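# Close an open mailer box with two robot arms

## Task

Shut the mailer box: fold both side flaps inward and tuck the front flap in behind the front wall until its tabs lock. At the end the box must sit flat on the table, near its starting spot, with nothing from the table touching it, and it must stay closed with no gripper holding it.

## Robot and tools

Robot: two six-joint arms with parallel grippers, left_arm and right_arm. The names do not match image sides. In the shared scene frame (metres), the origin is on the table top midway between the arms, +z is up, +x reaches out over the table, and left_arm is on the +y side. Bases: left_arm at (-0.033, +0.323, 0), right_arm at (-0.001, -0.337, 0), each turned slightly about z.

execute_actions takes "actions", a list holding at most one item, plus an optional "pictures" flag.
- Empty list {"actions": []}: no motion, returns the state with pictures.
- Motion item {"rows": [...], "steps": n}: n is 12 to 15 (default 15). Each step lasts 1/30 s. Every row drives one step; if rows run out, the last row is reused. At least 12 steps are needed, since the result is captured 12 steps before the motion ends and those steps finish while you compose the next reply.
- Wait item {"steps": n}, n up to 300: no new command; it returns after n steps measured from the previous result, with your reply time included.
Pictures come only with an empty list or "pictures": true.

Each row is exactly 14 numbers for both arms together, even when one arm stays put: left_arm waist, shoulder, elbow, wrist pitch, wrist yaw, wrist roll, opening, then the same seven for right_arm. The six joint values are absolute target angles in radians, in the same form the Joint positions line prints, not offsets. Ranges: waist -2.618 to 3.054, shoulder 0.000 to 3.142, elbow 0.000 to 3.142, wrist pitch -1.571 to 1.571, wrist yaw -1.571 to 1.571, wrist roll -2.094 to 2.094. Real stops may sit up to 0.036 rad from these. A target more than 0.036 rad outside a range, and farther out than the current angle, makes the whole call get refused and nothing moves. Targets beyond the real stop are clipped there, and the result may say "joint sent to its limit" (possibly about an earlier move); its absence does not prove there is room left. Opening is an absolute value from -1 (closed) to +1 (fully open, a 0.094 m pad gap).

Motion is speed limited. Each step, the target passed to a joint is kept within a lead of its measured angle: 0.202 rad waist, 0.258 shoulder, 0.238 elbow, 0.573 wrist pitch, 0.522 wrist yaw and roll. If the targets would move a gripper more than 70 mm from where it is, all of that arm's targets are pulled back toward the current angles. So large moves take several calls. Between calls the arms keep heading to the last row sent, until everything nearly stops or a step is HELD; after that only a new action pushes farther. Fingers still in motion finish moving.

Result lines: the state line gives, per arm, end_effector_position (m) and end_effector_quat_wxyz in the scene frame. That point lies between the finger pads, about 1 cm short of the fingertips; fingers point along gripper +z and close along its y axis. Reported positions can be off, more so at long reach. Joint positions and Joint velocities give one block per arm: six joints (rad, rad/s) then pad gap (m, m/s). grip_measured is the measured finger opening on the command scale; each gripper may read up to about 1 mm off. "joint command not followed" means a clearance check altered or blocked some joint targets; the rest of the row still ran. HELD marks steps where your row was partly or fully not sent.

Gripping: fingers go where grip_measured would equal your command. To hold something, command an opening below grip_measured: roughly 0.03 lower for a firm hold, smaller gaps for a lighter one. Pads push up to about 50 to 62 N, less on thin parts under 2 mm, and may spike on first contact. Objects held may get a short external tug.

zoom_image: {"camera": name, "region": [x0, y0, x1, y1]} in pixels of that camera's last full image, origin top-left, at most 504 by 504. Cameras: cam_high, cam_low, cam_left_wrist, cam_right_wrist, each 504x504; calibration (K, distortion, T_world_to_cam) is listed, wrist cameras follow their arm's joints, and all may be slightly off.

read_manual(section="licences") returns only licence text and moves nothing.

finished_scene(scene=number of the current scene) ends and grades it, irreversibly; the box must already be closed and stable without help. Replying with no tool call ends the run.

Heat: holding loads warms motors. MOTOR HOT appears from 75 °C; at 90 °C that arm halts for 10 s; at 100 °C its motors and gripper go limp and the arm drops. Release grips and rest arms when possible.

Avoid: arms colliding or pressing each other, knocking anything off the table, dropping or slamming items, and pushing the box hard or shifting it far from its place. The simulation keeps running while you reply, so keep replies short once moving. Smooth, efficient motion is preferred.

Each tool is called after "Emit:" as name(argument=value, ...) on one line, values as JSON.

## Session

Emit:
execute_actions(actions=[])

Scene clock: 0.00 s of 4900.00 s.
left_arm: end_effector_position=(+0.3889, +0.3641, +0.1662) grip_measured=+1.000 end_effector_quat_wxyz=(+0.534, -0.274, +0.793, -0.104) | right_arm: end_effector_position=(+0.2917, -0.3736, +0.2440) grip_measured=+1.000 end_effector_quat_wxyz=(+0.397, -0.019, +0.914, +0.082)
Joint positions: left_arm=[-0.043  1.383  0.69   0.272 -0.068 -0.556  0.094] | right_arm=[-0.502  1.043  1.081 -0.875 -0.442 -0.261  0.094]
Joint velocities: left_arm=[-0.012 -0.002 -0.022  0.081 -0.037  0.022  0.   ] | right_arm=[0.002 0.012 0.002 0.095 0.022 0.007 0.   ]
Motor temperatures (°C, as the motors report them): left_arm=[25 24 24 27 25 24] | right_arm=[25 25 23 28 26 25]
camera_calibration (this result's frames):
cam_left_wrist: T_world_to_cam=[[0.304695, -0.803304, 0.511726, 0.0834914], [-0.672178, -0.562006, -0.482002, 0.589423], [0.674787, -0.197107, -0.711204, 0.0143468], [0, 0, 0, 1]] pos_world=[0.361077, 0.401156, 0.251582]
cam_right_wrist: T_world_to_cam=[[0.134317, -0.989088, -0.0605353, -0.394189], [-0.881496, -0.0913526, -0.463271, 0.369599], [0.452685, 0.115587, -0.884147, 0.234753], [0, 0, 0, 1]] pos_world=[0.272478, -0.383258, 0.354918]

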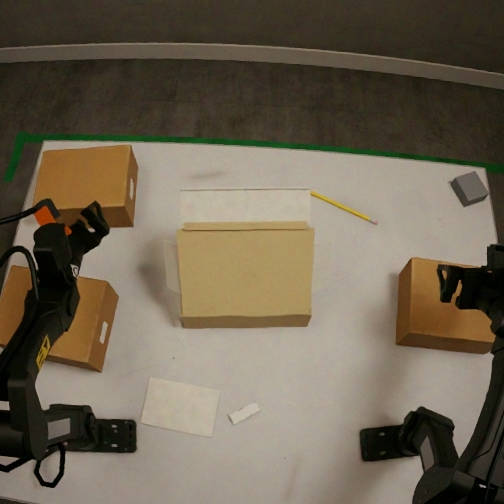

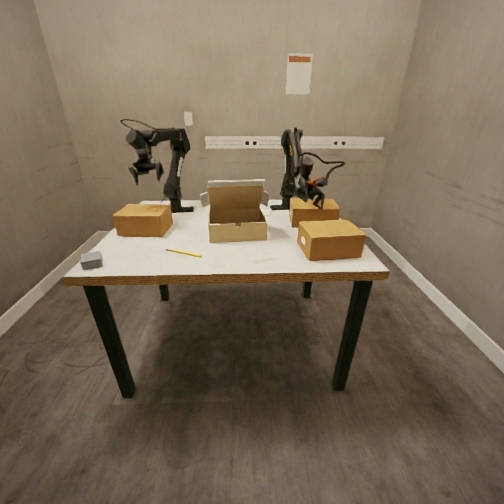

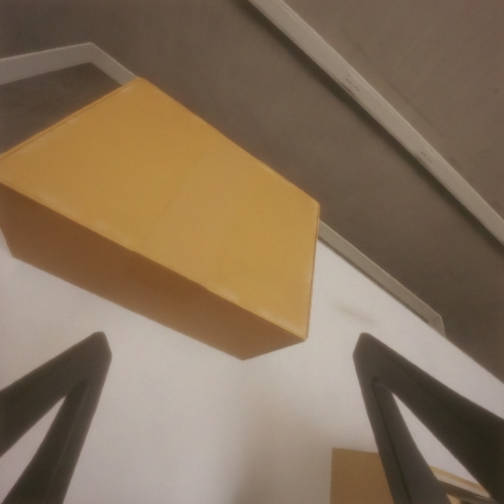

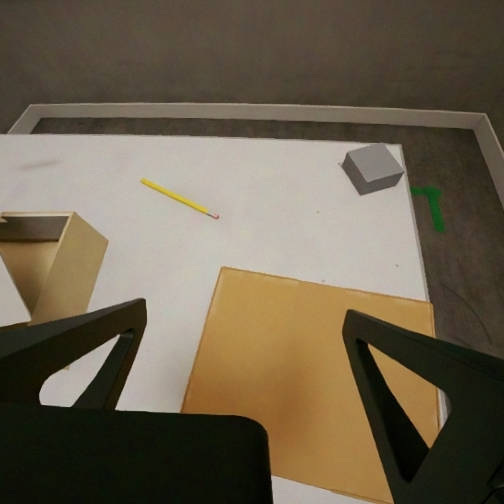

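Emit:
zoom_image(camera="cam_high", region=[150, 170, 350, 350])

Emit:
zoom_image(camera="cam_low", region=[190, 165, 290, 255])

Region (150, 170, 350, 350) of cam_high's 504x504 image, scaled by 2.520, with more detail than that image has; it fills the top 454 rows of this view, and the rest is white.

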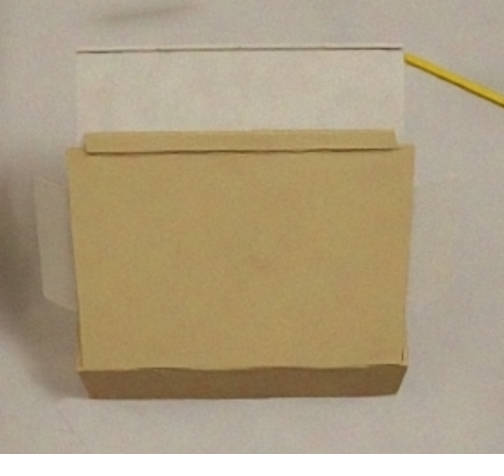

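Region (190, 165, 290, 255) of cam_low's 504x504 image, scaled by 5.040, with more detail than that image has; it fills the top 454 rows of this view, and the rest is white.

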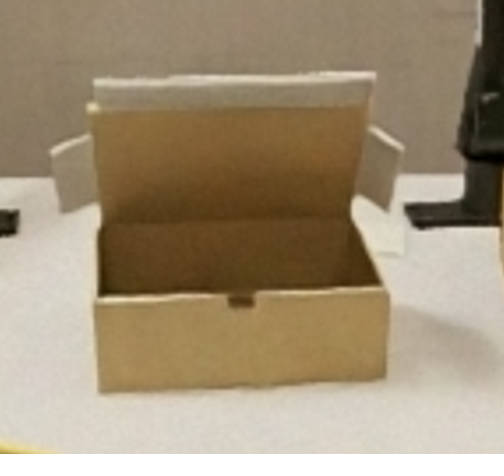

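Emit:
execute_actions(actions=[{"rows":[[-0.03,1.4,0.69,0.32,0,-0.56,0.9,-0.49,1.07,1.08,-0.8,-0.5,-0.22,0.9],[-0.02,1.42,0.68,0.38,0.1,-0.56,0.8,-0.47,1.11,1.07,-0.7,-0.56,-0.17,0.8],[0,1.45,0.67,0.45,0.2,-0.57,0.7,-0.45,1.16,1.06,-0.58,-0.63,-0.1,0.7],[0.02,1.48,0.66,0.53,0.32,-0.58,0.6,-0.43,1.22,1.05,-0.46,-0.71,-0.04,0.6],[0.04,1.51,0.65,0.61,0.44,-0.59,0.5,-0.4,1.28,1.04,-0.33,-0.79,0.03,0.5],[0.06,1.54,0.64,0.69,0.56,-0.6,0.4,-0.37,1.34,1.03,-0.2,-0.87,0.1,0.4],[0.08,1.57,0.63,0.77,0.68,-0.61,0.3,-0.34,1.4,1.02,-0.07,-0.95,0.17,0.3],[0.1,1.6,0.62,0.85,0.8,-0.62,0.2,-0.31,1.46,1.01,0.06,-1.03,0.24,0.2],[0.11,1.63,0.61,0.93,0.92,-0.63,0.1,-0.28,1.52,1.0,0.19,-1.11,0.31,0.1],[0.12,1.66,0.6,1.0,1.04,-0.63,0,-0.25,1.58,0.99,0.32,-1.19,0.38,0.06],[0.12,1.69,0.58,1.07,1.16,-0.64,-0.1,-0.22,1.64,0.98,0.45,-1.27,0.45,0.06],[0.12,1.72,0.56,1.13,1.28,-0.65,-0.15,-0.19,1.69,0.97,0.58,-1.35,0.52,0.06],[0.12,1.75,0.55,1.19,1.39,-0.66,-0.15,-0.17,1.74,0.96,0.7,-1.43,0.58,0.06],[0.12,1.78,0.54,1.24,1.48,-0.66,-0.15,-0.15,1.78,0.96,0.79,-1.5,0.63,0.06],[0.12,1.8,0.54,1.265,1.54,-0.66,-0.15,-0.13,1.81,0.96,0.85,-1.54,0.66,0.06]]}])

Emit:
execute_actions(actions=[{"steps":30}], pictures=true)

Scene clock: 6.77 s of 4900.00 s.
left_arm: end_effector_position=(+0.3943, +0.3553, +0.1684) grip_measured=+0.752 end_effector_quat_wxyz=(+0.538, -0.257, +0.792, -0.135) | right_arm: end_effector_position=(+0.3049, -0.3675, +0.2486) grip_measured=+0.752 end_effector_quat_wxyz=(+0.413, -0.017, +0.904, +0.107)
Joint positions: left_arm=[-0.033  1.399  0.687  0.316  0.007 -0.558  0.082] | right_arm=[-0.49   1.07   1.08  -0.815 -0.487 -0.218  0.082]
Joint velocities: left_arm=[ 0.208  0.403 -0.071  0.974  1.297  0.007 -0.099] | right_arm=[ 0.32   0.623 -0.017  1.399 -0.945  0.755 -0.101]
Motor temperatures (°C, as the motors report them): left_arm=[25 25 25 29 25 24] | right_arm=[25 25 24 29 26 25]
Steps of this call (steps 1 to 90: nothing new was sent; then 3.67 s passed at rest; steps 91 to 93: the first 3 steps of this action). Readings (joint positions):
91: left_arm=[-0.042 1.383 0.690 0.275 -0.060 -0.556] | right_arm=[-0.502 1.045 1.081 -0.871 -0.447 -0.256]
92: left_arm=[-0.039 1.388 0.689 0.288 -0.035 -0.556] | right_arm=[-0.499 1.053 1.081 -0.854 -0.462 -0.242]
93: the state above

Scene clock: 7.77 s of 4900.00 s.
left_arm: end_effector_position=(+0.2893, +0.2153, +0.1590) grip_measured=-0.148 end_effector_quat_wxyz=(+0.389, +0.218, +0.673, -0.590) | right_arm: end_effector_position=(+0.3693, -0.1618, +0.2174) grip_measured=+0.063 end_effector_quat_wxyz=(+0.312, -0.275, +0.653, +0.634)
Joint positions: left_arm=[ 0.116  1.802  0.54   1.245  1.525 -0.658  0.04 ] | right_arm=[-0.122  1.83   0.946  0.823 -1.523  0.654  0.05 ]
Joint velocities: left_arm=[ 0.017 -0.007  0.017  0.022  0.066 -0.051  0.   ] | right_arm=[-0.002 -0.012 -0.002  0.022 -0.037  0.007 -0.001]
Motor temperatures (°C, as the motors report them): left_arm=[25 25 25 29 25 24] | right_arm=[25 25 24 30 26 25]
Kept back: nothing.
Steps of this call (steps 1 to 12: the last 12 steps of your previous action; steps 13 to 30: the robot went on to your last target). Readings (joint positions):
1: left_arm=[-0.022 1.416 0.684 0.356 0.063 -0.561] | right_arm=[-0.476 1.100 1.078 -0.757 -0.524 -0.186]
2: left_arm=[-0.007 1.441 0.678 0.404 0.132 -0.566] | right_arm=[-0.456 1.143 1.075 -0.681 -0.570 -0.147]
4: left_arm=[0.033 1.503 0.661 0.517 0.298 -0.578] | right_arm=[-0.407 1.262 1.063 -0.487 -0.681 -0.051]
8: left_arm=[0.105 1.638 0.612 0.768 0.680 -0.608] | right_arm=[-0.289 1.542 1.016 -0.043 -0.942 0.183]
30: the state above
camera_calibration (this result's frames):
cam_left_wrist: T_world_to_cam=[[-0.729417, -0.165643, 0.663712, 0.13577], [-0.676952, 0.314385, -0.665506, 0.277278], [-0.0984247, -0.934732, -0.341451, 0.370857], [0, 0, 0, 1]] pos_world=[0.323238, 0.281969, 0.221048]
cam_right_wrist: T_world_to_cam=[[0.800054, -0.0740524, -0.59534, -0.178235], [-0.585956, -0.309376, -0.748961, 0.362716], [-0.128721, 0.948052, -0.290909, 0.372022], [0, 0, 0, 1]] pos_world=[0.40302, -0.253679, 0.273774]

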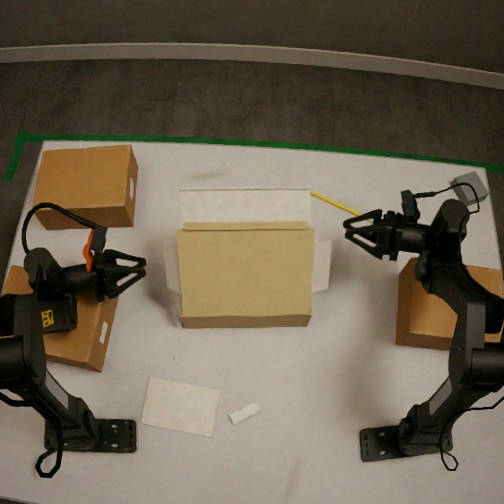

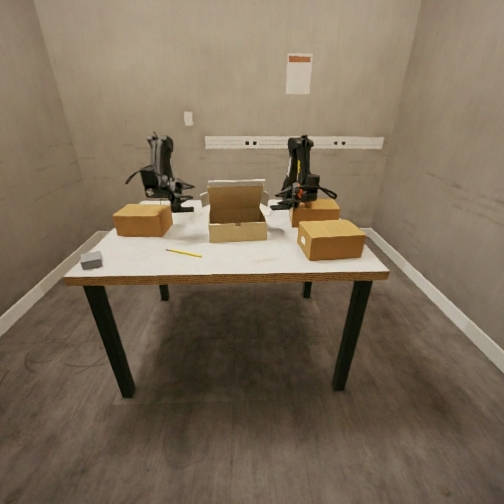

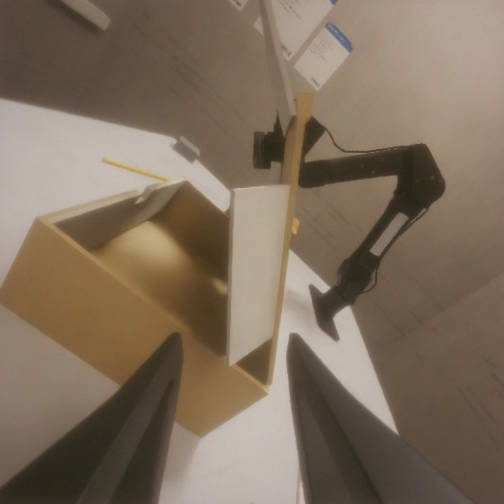

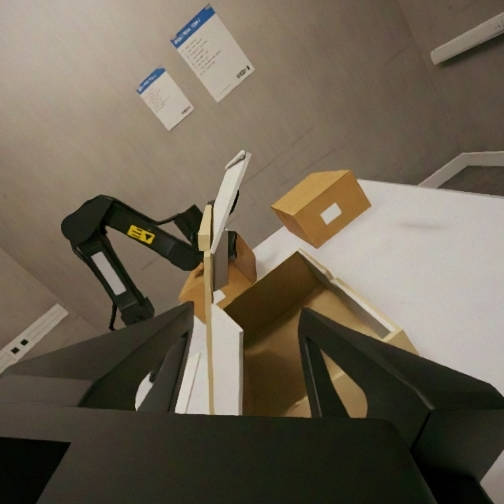

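Emit:
execute_actions(actions=[{"rows":[[0.12,1.8,0.54,1.265,1.54,-0.66,-0.15,-0.13,1.82,0.98,0.86,-1.55,0.66,0.06],[0.12,1.8,0.54,1.265,1.54,-0.66,-0.15,-0.12,1.83,1.0,0.87,-1.55,0.66,0.06],[0.12,1.8,0.54,1.265,1.54,-0.66,-0.15,-0.11,1.835,1.01,0.87,-1.55,0.66,0.06],[0.12,1.8,0.54,1.265,1.54,-0.66,-0.15,-0.09,1.835,1.01,0.87,-1.55,0.66,0.06],[0.12,1.8,0.54,1.265,1.54,-0.66,-0.15,-0.07,1.835,1.01,0.87,-1.55,0.66,0.06],[0.12,1.8,0.54,1.265,1.54,-0.66,-0.15,-0.05,1.835,1.01,0.87,-1.55,0.66,0.06],[0.12,1.8,0.54,1.265,1.54,-0.66,-0.15,-0.03,1.835,1.01,0.87,-1.55,0.66,0.06],[0.12,1.8,0.54,1.265,1.54,-0.66,-0.15,-0.01,1.835,1.01,0.87,-1.55,0.66,0.06]],"steps":12}])

Emit:
execute_actions(actions=[{"steps":20}], pictures=true)

Emit:
zoom_image(camera="cam_high", region=[260, 170, 400, 310])

Scene clock: 9.30 s of 4900.00 s.
left_arm: end_effector_position=(+0.2880, +0.2150, +0.1593) grip_measured=-0.148 end_effector_quat_wxyz=(+0.388, +0.221, +0.672, -0.591) | right_arm: end_effector_position=(+0.3684, -0.1617, +0.2180) grip_measured=+0.063 end_effector_quat_wxyz=(+0.311, -0.277, +0.651, +0.634)
Joint positions: left_arm=[ 0.116  1.802  0.54   1.249  1.533 -0.658  0.04 ] | right_arm=[-0.122  1.83   0.946  0.83  -1.529  0.658  0.05 ]
Joint velocities: left_arm=[-0.002  0.022 -0.002  0.022 -0.022 -0.037 -0.001] | right_arm=[ 0.012 -0.007 -0.002  0.037 -0.037 -0.037  0.   ]
Motor temperatures (°C, as the motors report them): left_arm=[25 25 25 29 25 24] | right_arm=[25 26 24 30 26 25]
Kept back: the last 12 steps of this action.
Steps of this call (steps 1 to 15: the robot went on to your last target; steps 16 to 46: nothing new was sent). Readings (joint positions):
1: left_arm=[0.116 1.802 0.540 1.246 1.527 -0.658] | right_arm=[-0.122 1.830 0.946 0.824 -1.525 0.655]
2: left_arm=[0.116 1.802 0.540 1.246 1.528 -0.658] | right_arm=[-0.122 1.830 0.946 0.826 -1.525 0.655]
4: left_arm=[0.116 1.802 0.540 1.247 1.530 -0.658] | right_arm=[-0.122 1.830 0.946 0.827 -1.527 0.656]
8: left_arm=[0.116 1.802 0.540 1.248 1.532 -0.658] | right_arm=[-0.122 1.830 0.946 0.829 -1.528 0.657]
46: the state above

Scene clock: 9.97 s of 4900.00 s.
left_arm: end_effector_position=(+0.2880, +0.2150, +0.1593) grip_measured=-0.148 end_effector_quat_wxyz=(+0.388, +0.221, +0.672, -0.591) | right_arm: end_effector_position=(+0.3497, -0.1190, +0.2293) grip_measured=+0.063 end_effector_quat_wxyz=(+0.287, -0.336, +0.622, +0.646)
Joint positions: left_arm=[ 0.116  1.802  0.54   1.249  1.533 -0.658  0.04 ] | right_arm=[-0.004  1.836  0.987  0.85  -1.541  0.658  0.05 ]
Joint velocities: left_arm=[-0.007 -0.017 -0.002  0.022 -0.007 -0.022 -0.001] | right_arm=[-0.007 -0.012  0.007  0.007 -0.007  0.037  0.001]
Motor temperatures (°C, as the motors report them): left_arm=[25 25 25 29 25 24] | right_arm=[25 26 24 30 26 25]
Kept back: nothing.
Steps of this call (steps 1 to 12: the last 12 steps of your previous action; steps 13 to 20: the robot went on to your last target). Readings (joint positions):
1: left_arm=[0.116 1.802 0.540 1.249 1.533 -0.658] | right_arm=[-0.122 1.830 0.946 0.831 -1.530 0.658]
2: left_arm=[0.116 1.802 0.540 1.249 1.533 -0.658] | right_arm=[-0.122 1.831 0.949 0.832 -1.533 0.658]
4: left_arm=[0.116 1.802 0.540 1.249 1.533 -0.658] | right_arm=[-0.120 1.835 0.968 0.836 -1.536 0.658]
8: left_arm=[0.116 1.802 0.540 1.249 1.533 -0.658] | right_arm=[-0.069 1.836 0.987 0.848 -1.536 0.658]
20: the state above
camera_calibration (this result's frames):
cam_left_wrist: T_world_to_cam=[[-0.732898, -0.160484, 0.661139, 0.13485], [-0.672281, 0.319952, -0.667584, 0.274506], [-0.104396, -0.933743, -0.342383, 0.37216], [0, 0, 0, 1]] pos_world=[0.322229, 0.281314, 0.221523]
cam_right_wrist: T_world_to_cam=[[0.836018, 0.0392033, -0.5473, -0.162469], [-0.494057, -0.380148, -0.781918, 0.340349], [-0.238709, 0.924094, -0.298442, 0.369694], [0, 0, 0, 1]] pos_world=[0.392228, -0.20588, 0.287538]

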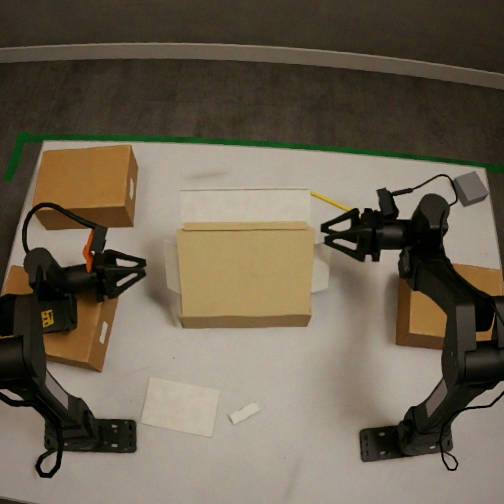

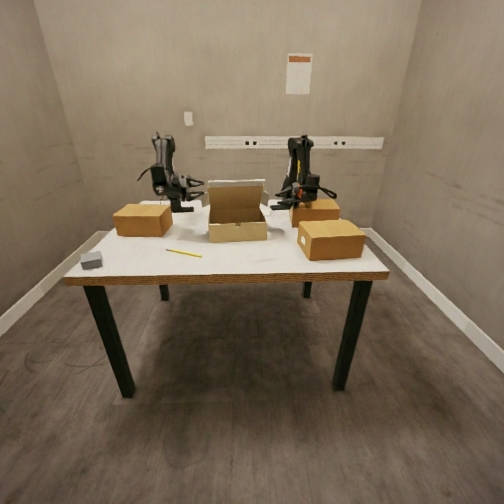

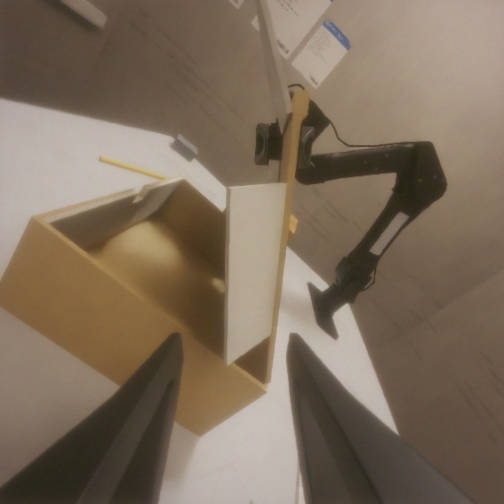

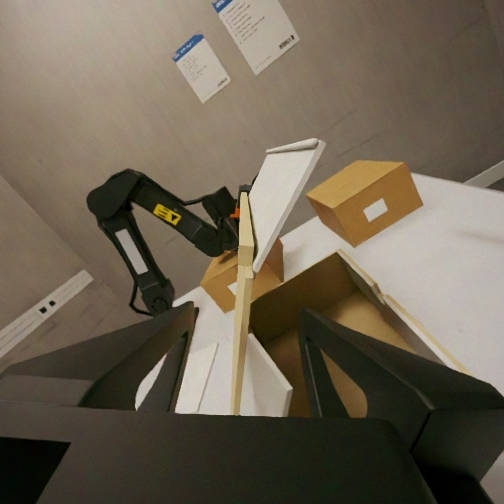

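Region (260, 170, 400, 310) of cam_high's 504x504 image, scaled by 3.600, with more detail than that image has.

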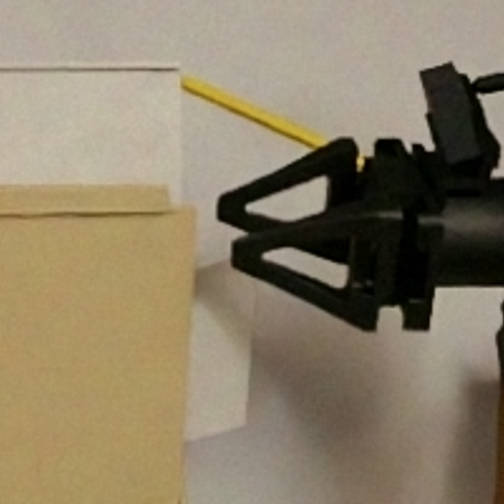

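Emit:
execute_actions(actions=[{"rows":[[0.12,1.78,0.53,1.26,1.54,-0.66,-0.15,0.0,1.835,1.01,0.87,-1.53,0.66,0],[0.12,1.76,0.52,1.25,1.54,-0.66,-0.15,0.015,1.835,1.01,0.87,-1.515,0.66,-0.1],[0.12,1.74,0.51,1.24,1.54,-0.66,-0.15,0.03,1.835,1.01,0.87,-1.5,0.66,-0.2],[0.12,1.72,0.5,1.23,1.54,-0.66,-0.15,0.045,1.835,1.01,0.87,-1.485,0.66,-0.3],[0.12,1.7,0.49,1.225,1.54,-0.66,-0.15,0.06,1.835,1.01,0.87,-1.47,0.66,-0.3],[0.11,1.69,0.488,1.22,1.54,-0.66,-0.15,0.075,1.835,1.015,0.87,-1.455,0.66,-0.3],[0.1,1.69,0.488,1.22,1.54,-0.66,-0.15,0.09,1.835,1.015,0.87,-1.445,0.66,-0.3],[0.08,1.69,0.488,1.22,1.54,-0.66,-0.15,0.09,1.835,1.015,0.87,-1.445,0.66,-0.3],[0.06,1.69,0.488,1.22,1.54,-0.66,-0.15,0.09,1.835,1.015,0.87,-1.445,0.66,-0.3],[0.05,1.69,0.488,1.22,1.54,-0.66,-0.15,0.09,1.835,1.015,0.87,-1.445,0.66,-0.3],[0.04,1.69,0.488,1.22,1.54,-0.66,-0.15,0.09,1.835,1.015,0.87,-1.445,0.66,-0.4],[0.04,1.69,0.488,1.22,1.54,-0.66,-0.15,0.09,1.835,1.015,0.87,-1.445,0.66,-0.55],[0.04,1.69,0.488,1.22,1.54,-0.66,-0.15,0.09,1.835,1.015,0.87,-1.445,0.66,-0.7],[0.04,1.69,0.488,1.22,1.54,-0.66,-0.15,0.09,1.835,1.015,0.87,-1.445,0.66,-0.85],[0.04,1.69,0.488,1.22,1.54,-0.66,-0.15,0.09,1.835,1.015,0.87,-1.445,0.66,-0.97]]}])

Emit:
execute_actions(actions=[{"steps":22}], pictures=true)

Emit:
zoom_image(camera="cam_high", region=[110, 170, 400, 340])

Scene clock: 11.77 s of 4900.00 s.
left_arm: end_effector_position=(+0.2863, +0.2146, +0.1601) grip_measured=-0.148 end_effector_quat_wxyz=(+0.388, +0.222, +0.672, -0.591) | right_arm: end_effector_position=(+0.3503, -0.1177, +0.2293) grip_measured=-0.148 end_effector_quat_wxyz=(+0.289, -0.335, +0.623, +0.645)
Joint positions: left_arm=[ 0.116  1.794  0.533  1.247  1.533 -0.658  0.04 ] | right_arm=[-0.001  1.836  0.987  0.851 -1.534  0.658  0.04 ]
Joint velocities: left_arm=[-0.012 -0.237 -0.183 -0.066 -0.007 -0.007 -0.   ] | right_arm=[ 0.11   0.002 -0.002 -0.022  0.125 -0.037 -0.099]
Motor temperatures (°C, as the motors report them): left_arm=[25 25 25 29 25 24] | right_arm=[25 26 24 30 26 25]
Steps of this call (steps 1 to 15: the robot went on to your last target; steps 16 to 51: nothing new was sent; steps 52 to 54: the first 3 steps of this action). Readings (joint positions):
52: left_arm=[0.116 1.802 0.540 1.249 1.533 -0.658] | right_arm=[-0.004 1.836 0.987 0.850 -1.541 0.658]
53: left_arm=[0.116 1.800 0.538 1.249 1.533 -0.658] | right_arm=[-0.004 1.836 0.987 0.850 -1.539 0.658]
54: the state above

Scene clock: 12.50 s of 4900.00 s.
left_arm: end_effector_position=(+0.2662, +0.1909, +0.1725) grip_measured=-0.148 end_effector_quat_wxyz=(+0.375, +0.255, +0.659, -0.600) | right_arm: end_effector_position=(+0.3421, -0.0849, +0.2294) grip_measured=-0.942 end_effector_quat_wxyz=(+0.281, -0.338, +0.621, +0.649)
Joint positions: left_arm=[ 0.047  1.712  0.497  1.23   1.536 -0.658  0.04 ] | right_arm=[ 0.09   1.836  0.987  0.852 -1.459  0.668  0.003]
Joint velocities: left_arm=[-0.007 -0.007 -0.002 -0.007  0.037 -0.037 -0.001] | right_arm=[ 0.017  0.012  0.007 -0.051 -0.022 -0.007 -0.   ]
Motor temperatures (°C, as the motors report them): left_arm=[25 25 25 29 25 24] | right_arm=[25 26 24 30 26 25]
Kept back: nothing.
Steps of this call (steps 1 to 12: the last 12 steps of your previous action; steps 13 to 22: the robot went on to your last target). Readings (joint positions):
1: left_arm=[0.116 1.782 0.525 1.244 1.533 -0.658] | right_arm=[0.005 1.836 0.987 0.851 -1.526 0.658]
2: left_arm=[0.116 1.765 0.515 1.240 1.533 -0.658] | right_arm=[0.015 1.836 0.987 0.851 -1.517 0.658]
4: left_arm=[0.116 1.731 0.499 1.237 1.535 -0.658] | right_arm=[0.044 1.836 0.987 0.851 -1.496 0.658]
8: left_arm=[0.076 1.712 0.497 1.236 1.536 -0.658] | right_arm=[0.088 1.836 0.987 0.852 -1.471 0.658]
22: the state above
camera_calibration (this result's frames):
cam_left_wrist: T_world_to_cam=[[-0.761425, -0.110187, 0.63882, 0.108025], [-0.62786, 0.370583, -0.684441, 0.257781], [-0.161319, -0.92224, -0.351353, 0.366452], [0, 0, 0, 1]] pos_world=[0.303219, 0.254331, 0.236182]
cam_right_wrist: T_world_to_cam=[[0.831248, 0.0495289, -0.553691, -0.153341], [-0.495197, -0.386618, -0.778015, 0.348616], [-0.252601, 0.920909, -0.296849, 0.340585], [0, 0, 0, 1]] pos_world=[0.38613, -0.171272, 0.287427]

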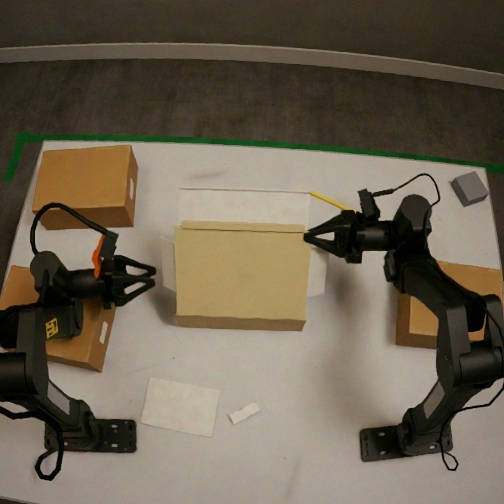

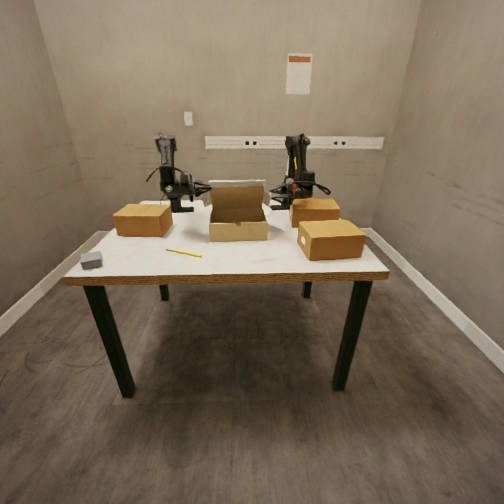

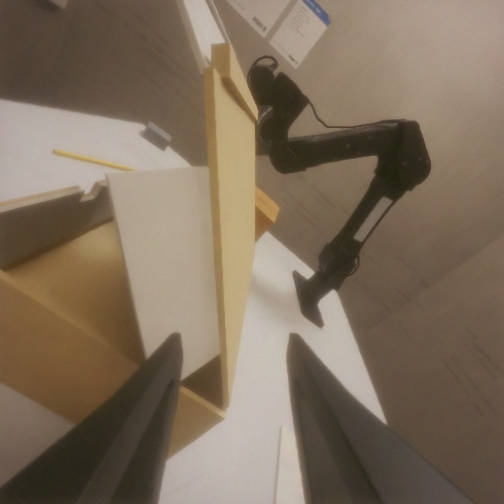

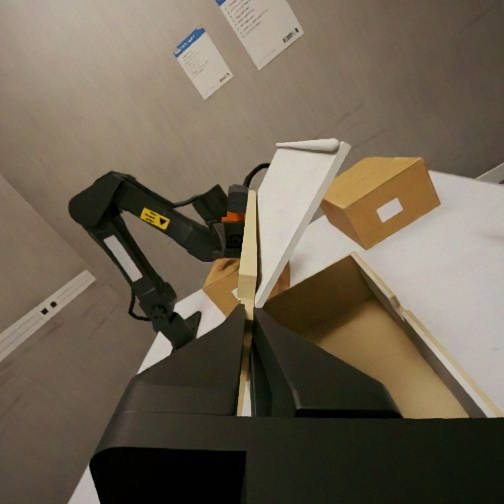

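Region (110, 170, 400, 340) of cam_high's 504x504 image, scaled by 1.738, with more detail than that image has; it fills the top 295 rows of this view, and the rest is white.

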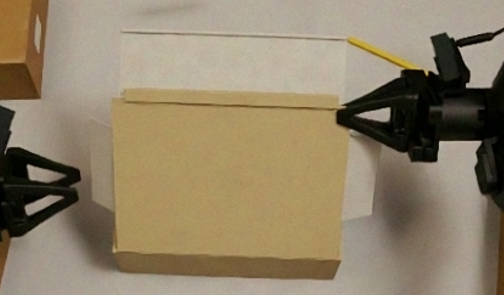

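Emit:
execute_actions(actions=[{"rows":[[0.04,1.72,0.53,1.2,1.54,-0.66,-0.15,0.09,1.835,1.015,0.87,-1.445,0.66,-0.97],[0.04,1.72,0.56,1.18,1.54,-0.66,-0.15,0.09,1.835,1.015,0.87,-1.445,0.66,-0.97],[0.03,1.725,0.585,1.16,1.54,-0.66,-0.15,0.09,1.835,1.015,0.87,-1.445,0.66,-0.97],[0.015,1.73,0.605,1.145,1.54,-0.66,-0.15,0.09,1.835,1.015,0.87,-1.445,0.66,-0.97],[0.0,1.735,0.62,1.13,1.54,-0.66,-0.15,0.09,1.835,1.015,0.87,-1.445,0.66,-0.97],[-0.02,1.74,0.635,1.12,1.54,-0.66,-0.15,0.09,1.835,1.015,0.87,-1.445,0.66,-0.97],[-0.04,1.74,0.65,1.11,1.54,-0.66,-0.15,0.09,1.835,1.015,0.87,-1.445,0.66,-0.97],[-0.065,1.745,0.662,1.1,1.54,-0.66,-0.15,0.09,1.835,1.015,0.87,-1.445,0.66,-0.97]],"steps":12}])

Emit:
execute_actions(actions=[{"steps":20}], pictures=true)

Scene clock: 14.07 s of 4900.00 s.
left_arm: end_effector_position=(+0.2662, +0.1909, +0.1725) grip_measured=-0.148 end_effector_quat_wxyz=(+0.375, +0.255, +0.659, -0.600) | right_arm: end_effector_position=(+0.3421, -0.0849, +0.2294) grip_measured=-0.942 end_effector_quat_wxyz=(+0.281, -0.338, +0.621, +0.649)
Joint positions: left_arm=[ 0.047  1.712  0.497  1.23   1.536 -0.658  0.04 ] | right_arm=[ 0.09   1.836  0.987  0.852 -1.459  0.668  0.003]
Joint velocities: left_arm=[-0.007 -0.002 -0.002 -0.022 -0.022 -0.037 -0.   ] | right_arm=[-0.002  0.007 -0.002 -0.037  0.022  0.037 -0.   ]
Motor temperatures (°C, as the motors report them): left_arm=[25 25 25 29 25 24] | right_arm=[25 26 24 30 26 25]
Kept back: the last 12 steps of this action.
Steps of this call (steps 1 to 15: the robot went on to your last target; steps 16 to 47: nothing new was sent). Readings (joint positions):
1: left_arm=[0.047 1.712 0.497 1.230 1.536 -0.658] | right_arm=[0.090 1.836 0.987 0.852 -1.459 0.668]
2: left_arm=[0.047 1.712 0.497 1.230 1.536 -0.658] | right_arm=[0.090 1.836 0.987 0.852 -1.459 0.668]
4: left_arm=[0.047 1.712 0.497 1.230 1.536 -0.658] | right_arm=[0.090 1.836 0.987 0.852 -1.459 0.668]
8: left_arm=[0.047 1.712 0.497 1.230 1.536 -0.658] | right_arm=[0.090 1.836 0.987 0.852 -1.459 0.668]
47: the state above

Scene clock: 14.73 s of 4900.00 s.
left_arm: end_effector_position=(+0.2797, +0.1604, +0.1908) grip_measured=-0.148 end_effector_quat_wxyz=(+0.343, +0.294, +0.643, -0.619) | right_arm: end_effector_position=(+0.3423, -0.0849, +0.2294) grip_measured=-0.942 end_effector_quat_wxyz=(+0.281, -0.337, +0.621, +0.649)
Joint positions: left_arm=[-0.062  1.735  0.642  1.115  1.539 -0.658  0.04 ] | right_arm=[ 0.09   1.836  0.987  0.852 -1.458  0.669  0.003]
Joint velocities: left_arm=[-0.017 -0.012  0.002 -0.095 -0.007 -0.051 -0.   ] | right_arm=[ 0.002  0.002  0.012  0.007  0.007 -0.051 -0.   ]
Motor temperatures (°C, as the motors report them): left_arm=[25 25 25 29 25 24] | right_arm=[25 26 24 30 26 25]
Kept back: nothing.
Steps of this call (steps 1 to 12: the last 12 steps of your previous action; steps 13 to 20: the robot went on to your last target). Readings (joint positions):
1: left_arm=[0.047 1.712 0.499 1.227 1.536 -0.658] | right_arm=[0.090 1.836 0.987 0.852 -1.459 0.668]
2: left_arm=[0.047 1.712 0.505 1.219 1.538 -0.658] | right_arm=[0.090 1.836 0.987 0.852 -1.459 0.668]
4: left_arm=[0.043 1.716 0.540 1.196 1.539 -0.658] | right_arm=[0.090 1.836 0.987 0.852 -1.459 0.668]
8: left_arm=[-0.009 1.729 0.620 1.155 1.539 -0.658] | right_arm=[0.090 1.836 0.987 0.852 -1.459 0.668]
20: the state above
camera_calibration (this result's frames):
cam_left_wrist: T_world_to_cam=[[-0.772852, -0.0244875, 0.634113, 0.0936575], [-0.578259, 0.43875, -0.687834, 0.265847], [-0.261374, -0.898276, -0.353249, 0.371423], [0, 0, 0, 1]] pos_world=[0.323192, 0.219293, 0.254674]
cam_right_wrist: T_world_to_cam=[[0.830672, 0.048524, -0.554644, -0.15318], [-0.496526, -0.386127, -0.777411, 0.349082], [-0.251886, 0.921169, -0.296651, 0.340351], [0, 0, 0, 1]] pos_world=[0.3863, -0.171298, 0.287386]

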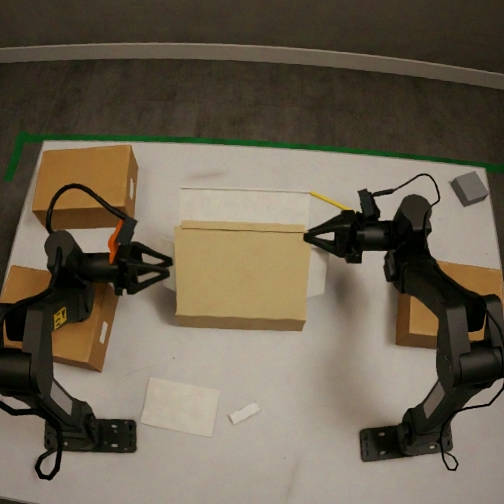

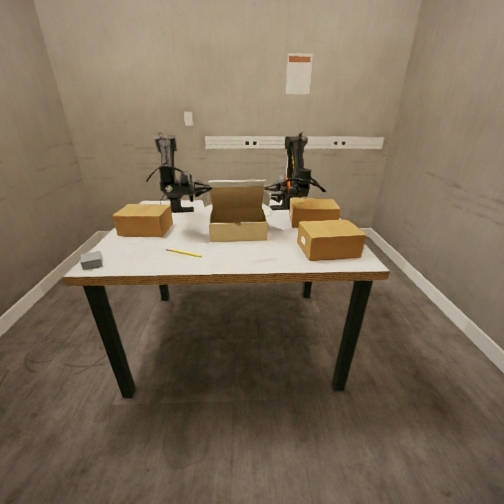

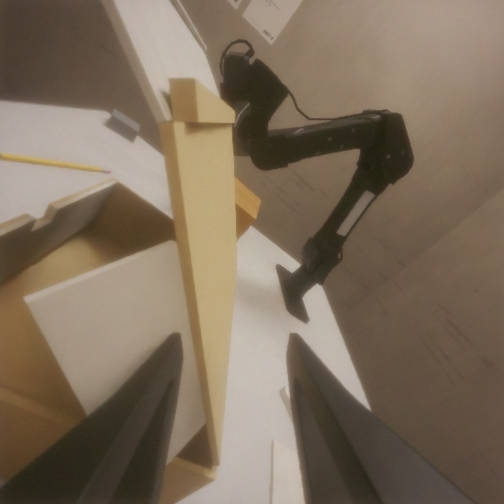

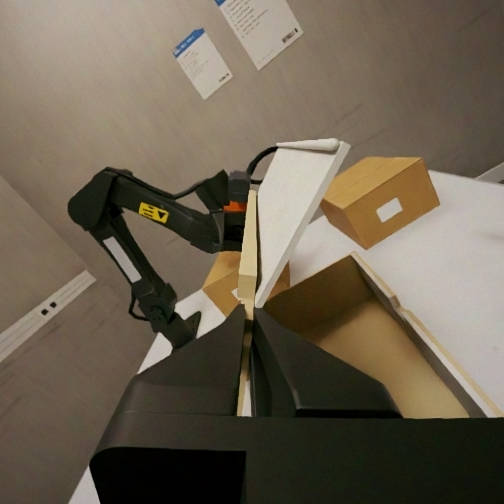

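Emit:
execute_actions(actions=[{"rows":[[-0.065,1.76,0.67,1.11,1.54,-0.66,-0.15,0.09,1.835,1.015,0.87,-1.445,0.66,-0.97],[-0.065,1.775,0.68,1.115,1.54,-0.66,-0.15,0.09,1.835,1.015,0.87,-1.445,0.66,-0.97],[-0.065,1.79,0.69,1.12,1.54,-0.66,-0.15,0.09,1.835,1.015,0.87,-1.445,0.66,-0.97],[-0.065,1.805,0.7,1.125,1.54,-0.66,-0.15,0.09,1.835,1.015,0.87,-1.445,0.66,-0.97],[-0.065,1.82,0.71,1.13,1.54,-0.66,-0.15,0.09,1.835,1.015,0.87,-1.445,0.66,-0.97],[-0.065,1.835,0.72,1.135,1.54,-0.66,-0.15,0.09,1.835,1.015,0.87,-1.445,0.66,-0.97],[-0.065,1.845,0.725,1.14,1.54,-0.66,-0.15,0.09,1.835,1.015,0.87,-1.445,0.66,-0.97],[-0.065,1.845,0.725,1.14,1.54,-0.66,-0.15,0.09,1.835,1.015,0.87,-1.445,0.66,-0.97],[-0.075,1.85,0.73,1.14,1.54,-0.66,-0.15,0.09,1.835,1.015,0.87,-1.445,0.66,-0.97],[-0.09,1.855,0.735,1.14,1.535,-0.66,-0.15,0.09,1.835,1.015,0.87,-1.445,0.66,-0.97],[-0.105,1.86,0.74,1.14,1.52,-0.66,-0.15,0.09,1.835,1.015,0.87,-1.445,0.66,-0.97],[-0.12,1.86,0.745,1.14,1.505,-0.66,-0.15,0.09,1.835,1.015,0.87,-1.445,0.66,-0.97],[-0.135,1.865,0.75,1.14,1.49,-0.66,-0.15,0.09,1.835,1.015,0.87,-1.445,0.66,-0.97],[-0.15,1.865,0.755,1.14,1.475,-0.66,-0.15,0.09,1.835,1.015,0.87,-1.445,0.66,-0.97]],"steps":15}])

Emit:
execute_actions(actions=[{"steps":20}], pictures=true)

Scene clock: 16.20 s of 4900.00 s.
left_arm: end_effector_position=(+0.2825, +0.1606, +0.1887) grip_measured=-0.148 end_effector_quat_wxyz=(+0.340, +0.292, +0.644, -0.620) | right_arm: end_effector_position=(+0.3428, -0.0849, +0.2294) grip_measured=-0.942 end_effector_quat_wxyz=(+0.282, -0.336, +0.622, +0.649)
Joint positions: left_arm=[-0.062  1.751  0.653  1.114  1.541 -0.658  0.04 ] | right_arm=[ 0.09   1.836  0.987  0.852 -1.456  0.67   0.003]
Joint velocities: left_arm=[-0.002  0.33   0.252 -0.051 -0.037 -0.007 -0.   ] | right_arm=[-0.002  0.007  0.012 -0.007  0.081 -0.051  0.001]
Motor temperatures (°C, as the motors report them): left_arm=[25 25 25 29 25 24] | right_arm=[25 26 25 30 26 25]
Steps of this call (steps 1 to 15: the robot went on to your last target; steps 16 to 41: nothing new was sent; steps 42 to 44: the first 3 steps of this action). Readings (joint positions):
42: left_arm=[-0.062 1.737 0.642 1.113 1.539 -0.658] | right_arm=[0.090 1.836 0.987 0.852 -1.458 0.669]
43: left_arm=[-0.062 1.742 0.646 1.113 1.540 -0.658] | right_arm=[0.090 1.836 0.987 0.852 -1.458 0.669]
44: the state above

Scene clock: 16.87 s of 4900.00 s.
left_arm: end_effector_position=(+0.3013, +0.1454, +0.1845) grip_measured=-0.149 end_effector_quat_wxyz=(+0.343, +0.308, +0.635, -0.619) | right_arm: end_effector_position=(+0.3557, -0.0947, +0.2259) grip_measured=-0.942 end_effector_quat_wxyz=(+0.291, -0.310, +0.636, +0.644)
Joint positions: left_arm=[-0.111  1.843  0.738  1.15   1.513 -0.658  0.04 ] | right_arm=[ 0.061  1.843  0.987  0.845 -1.429  0.682  0.003]
Joint velocities: left_arm=[-0.007  0.012 -0.012 -0.007  0.022 -0.095 -0.001] | right_arm=[-0.002 -0.007  0.002  0.007 -0.022  0.007  0.   ]
Motor temperatures (°C, as the motors report them): left_arm=[25 25 25 29 25 24] | right_arm=[25 27 25 30 26 25]
Kept back: nothing.
Steps of this call (steps 1 to 12: the last 12 steps of your previous action; steps 13 to 20: the robot went on to your last target). Readings (joint positions):
1: left_arm=[-0.062 1.764 0.663 1.115 1.542 -0.658] | right_arm=[0.090 1.836 0.987 0.852 -1.453 0.670]
2: left_arm=[-0.062 1.777 0.673 1.119 1.547 -0.658] | right_arm=[0.089 1.836 0.987 0.851 -1.449 0.671]
4: left_arm=[-0.062 1.803 0.694 1.129 1.553 -0.658] | right_arm=[0.087 1.839 0.987 0.850 -1.441 0.674]
8: left_arm=[-0.065 1.830 0.713 1.140 1.555 -0.658] | right_arm=[0.084 1.843 0.987 0.845 -1.432 0.680]
20: the state above
camera_calibration (this result's frames):
cam_left_wrist: T_world_to_cam=[[-0.787526, -0.00608597, 0.616251, 0.119013], [-0.551989, 0.451646, -0.700944, 0.273328], [-0.274062, -0.892176, -0.359043, 0.365336], [0, 0, 0, 1]] pos_world=[0.344725, 0.20322, 0.249417]
cam_right_wrist: T_world_to_cam=[[0.816222, -0.00226078, -0.577734, -0.160202], [-0.540042, -0.358286, -0.761568, 0.363727], [-0.205272, 0.933609, -0.293662, 0.335634], [0, 0, 0, 1]] pos_world=[0.396085, -0.183395, 0.283012]

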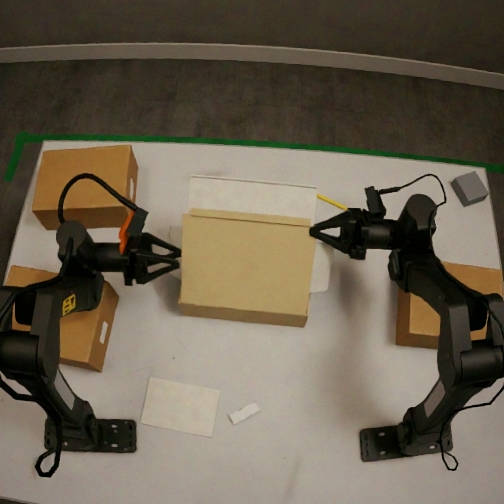

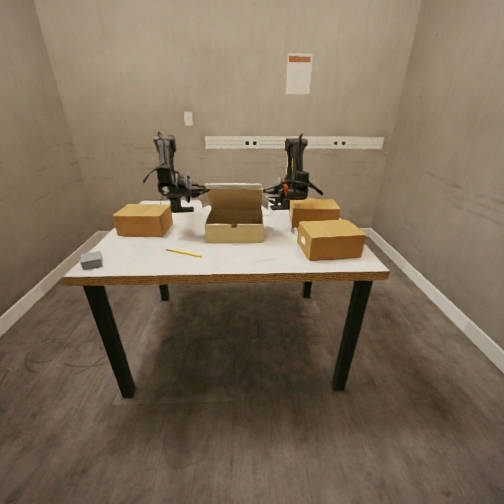

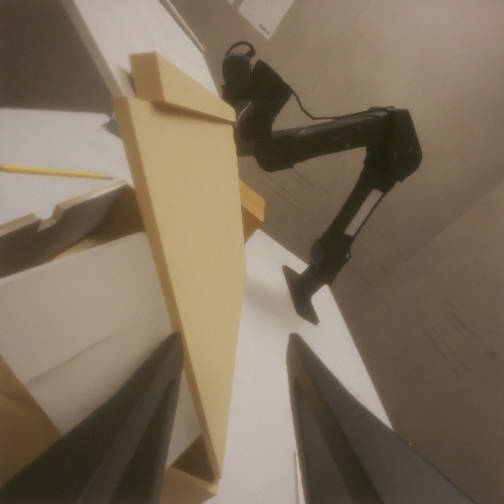

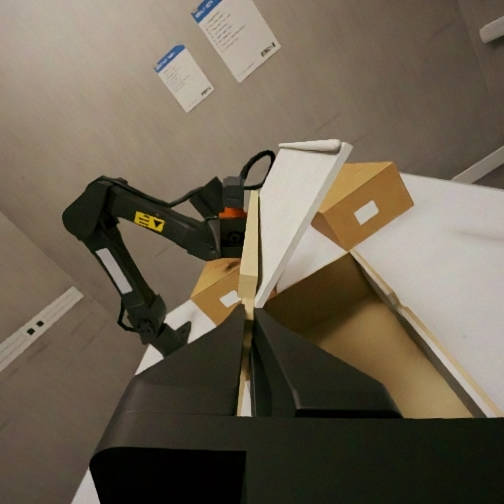

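Emit:
execute_actions(actions=[{"rows":[[-0.1,1.845,0.755,1.12,1.51,-0.66,-0.15,0.08,1.835,1.015,0.87,-1.46,0.66,-0.97],[-0.08,1.845,0.755,1.12,1.53,-0.66,-0.15,0.08,1.835,1.015,0.87,-1.47,0.66,-0.97],[-0.06,1.845,0.755,1.12,1.55,-0.66,-0.15,0.08,1.835,1.015,0.87,-1.48,0.66,-0.97],[-0.04,1.845,0.755,1.12,1.55,-0.66,-0.15,0.08,1.835,1.015,0.87,-1.49,0.66,-0.97],[-0.02,1.845,0.755,1.12,1.55,-0.66,-0.15,0.08,1.835,1.015,0.87,-1.5,0.66,-0.97],[0.0,1.845,0.755,1.12,1.55,-0.66,-0.15,0.08,1.835,1.015,0.87,-1.5,0.66,-0.97]],"steps":12}])

Emit:
execute_actions(actions=[{"steps":20}], pictures=true)

Emit:
zoom_image(camera="cam_high", region=[110, 170, 400, 340])

Scene clock: 17.70 s of 4900.00 s.
left_arm: end_effector_position=(+0.3014, +0.1454, +0.1845) grip_measured=-0.149 end_effector_quat_wxyz=(+0.343, +0.308, +0.636, -0.619) | right_arm: end_effector_position=(+0.3557, -0.0947, +0.2259) grip_measured=-0.942 end_effector_quat_wxyz=(+0.291, -0.310, +0.636, +0.644)
Joint positions: left_arm=[-0.111  1.843  0.738  1.15   1.512 -0.658  0.04 ] | right_arm=[ 0.061  1.843  0.987  0.845 -1.428  0.682  0.003]
Joint velocities: left_arm=[ 0.002  0.002 -0.002 -0.081  0.022  0.037 -0.001] | right_arm=[ 0.007 -0.012  0.002  0.007 -0.007 -0.022  0.   ]
Motor temperatures (°C, as the motors report them): left_arm=[25 25 25 29 25 24] | right_arm=[25 27 25 31 26 25]
Kept back: the last 12 steps of this action.
Steps of this call (steps 1 to 15: the robot went on to your last target; steps 16 to 25: nothing new was sent). Readings (joint positions):
1: left_arm=[-0.111 1.843 0.738 1.150 1.513 -0.658] | right_arm=[0.061 1.843 0.987 0.845 -1.429 0.682]
2: left_arm=[-0.111 1.843 0.738 1.150 1.513 -0.658] | right_arm=[0.061 1.843 0.987 0.845 -1.428 0.682]
4: left_arm=[-0.111 1.843 0.738 1.150 1.513 -0.658] | right_arm=[0.061 1.843 0.987 0.845 -1.428 0.682]
8: left_arm=[-0.111 1.843 0.738 1.150 1.513 -0.658] | right_arm=[0.061 1.843 0.987 0.845 -1.428 0.682]
25: the state above

Scene clock: 18.37 s of 4900.00 s.
left_arm: end_effector_position=(+0.3138, +0.1829, +0.1828) grip_measured=-0.149 end_effector_quat_wxyz=(+0.362, +0.276, +0.651, -0.608) | right_arm: end_effector_position=(+0.3480, -0.0928, +0.2295) grip_measured=-0.942 end_effector_quat_wxyz=(+0.284, -0.332, +0.624, +0.648)
Joint positions: left_arm=[ 0.     1.843  0.738  1.13   1.543 -0.658  0.04 ] | right_arm=[ 0.067  1.843  0.995  0.858 -1.47   0.678  0.003]
Joint velocities: left_arm=[-0.007 -0.002  0.002  0.022 -0.037 -0.051  0.   ] | right_arm=[-0.007 -0.012  0.002  0.037 -0.022 -0.037  0.   ]
Motor temperatures (°C, as the motors report them): left_arm=[25 26 25 29 25 24] | right_arm=[25 27 25 31 26 25]
Kept back: nothing.
Steps of this call (steps 1 to 12: the last 12 steps of your previous action; steps 13 to 20: the robot went on to your last target). Readings (joint positions):
1: left_arm=[-0.109 1.843 0.738 1.150 1.515 -0.658] | right_arm=[0.060 1.843 0.987 0.845 -1.428 0.682]
2: left_arm=[-0.105 1.843 0.738 1.150 1.520 -0.658] | right_arm=[0.060 1.843 0.987 0.845 -1.429 0.682]
4: left_arm=[-0.087 1.843 0.738 1.145 1.531 -0.658] | right_arm=[0.062 1.843 0.988 0.847 -1.436 0.682]
8: left_arm=[-0.018 1.843 0.738 1.135 1.539 -0.658] | right_arm=[0.066 1.843 0.994 0.852 -1.458 0.679]
20: the state above
camera_calibration (this result's frames):
cam_left_wrist: T_world_to_cam=[[-0.771809, -0.0694764, 0.632048, 0.133909], [-0.600893, 0.404763, -0.689272, 0.283815], [-0.207941, -0.911779, -0.354147, 0.383515], [0, 0, 0, 1]] pos_world=[0.353643, 0.244107, 0.246809]
cam_right_wrist: T_world_to_cam=[[0.829459, 0.0388703, -0.557214, -0.157387], [-0.50347, -0.379996, -0.775965, 0.351566], [-0.241901, 0.924171, -0.295621, 0.345591], [0, 0, 0, 1]] pos_world=[0.391148, -0.179673, 0.287268]

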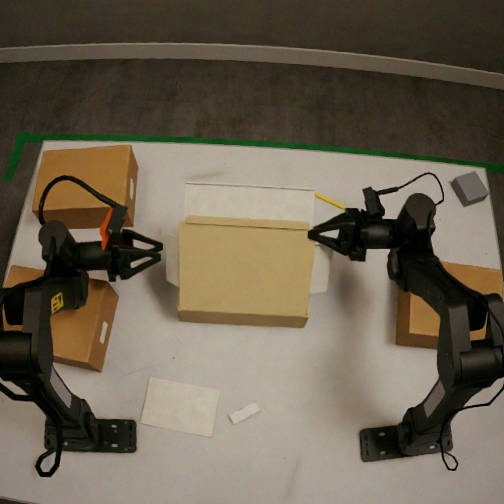

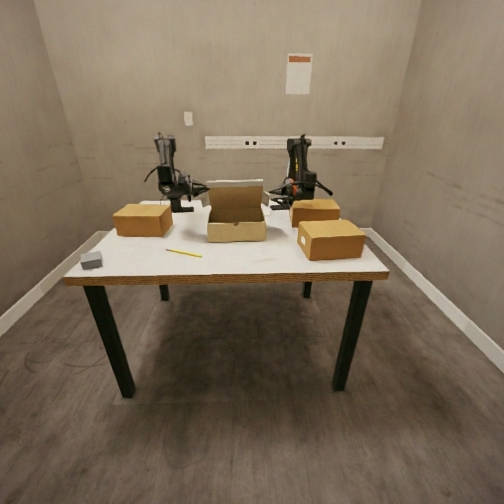

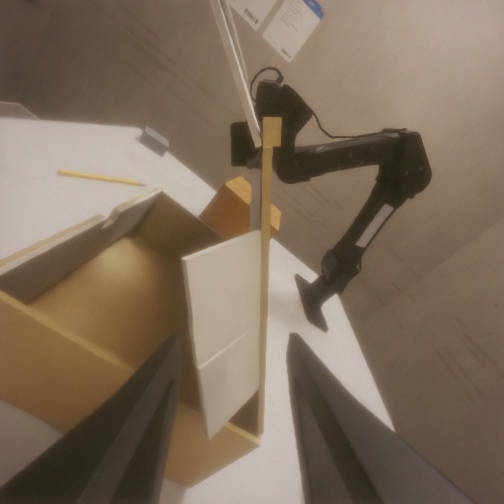

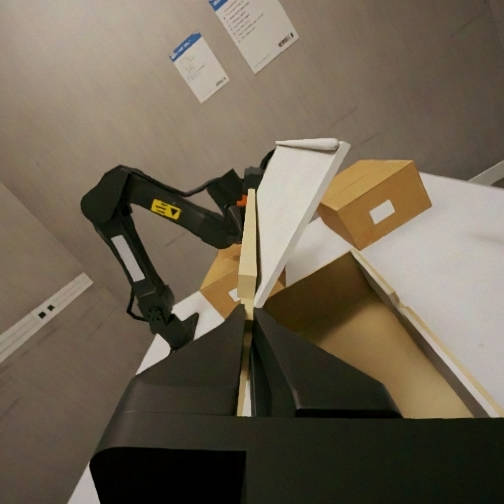

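Region (110, 170, 400, 340) of cam_high's 504x504 image, scaled by 1.738, with more detail than that image has; it fills the top 295 rows of this view, and the rest is white.

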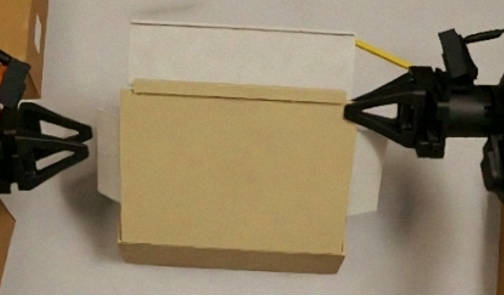

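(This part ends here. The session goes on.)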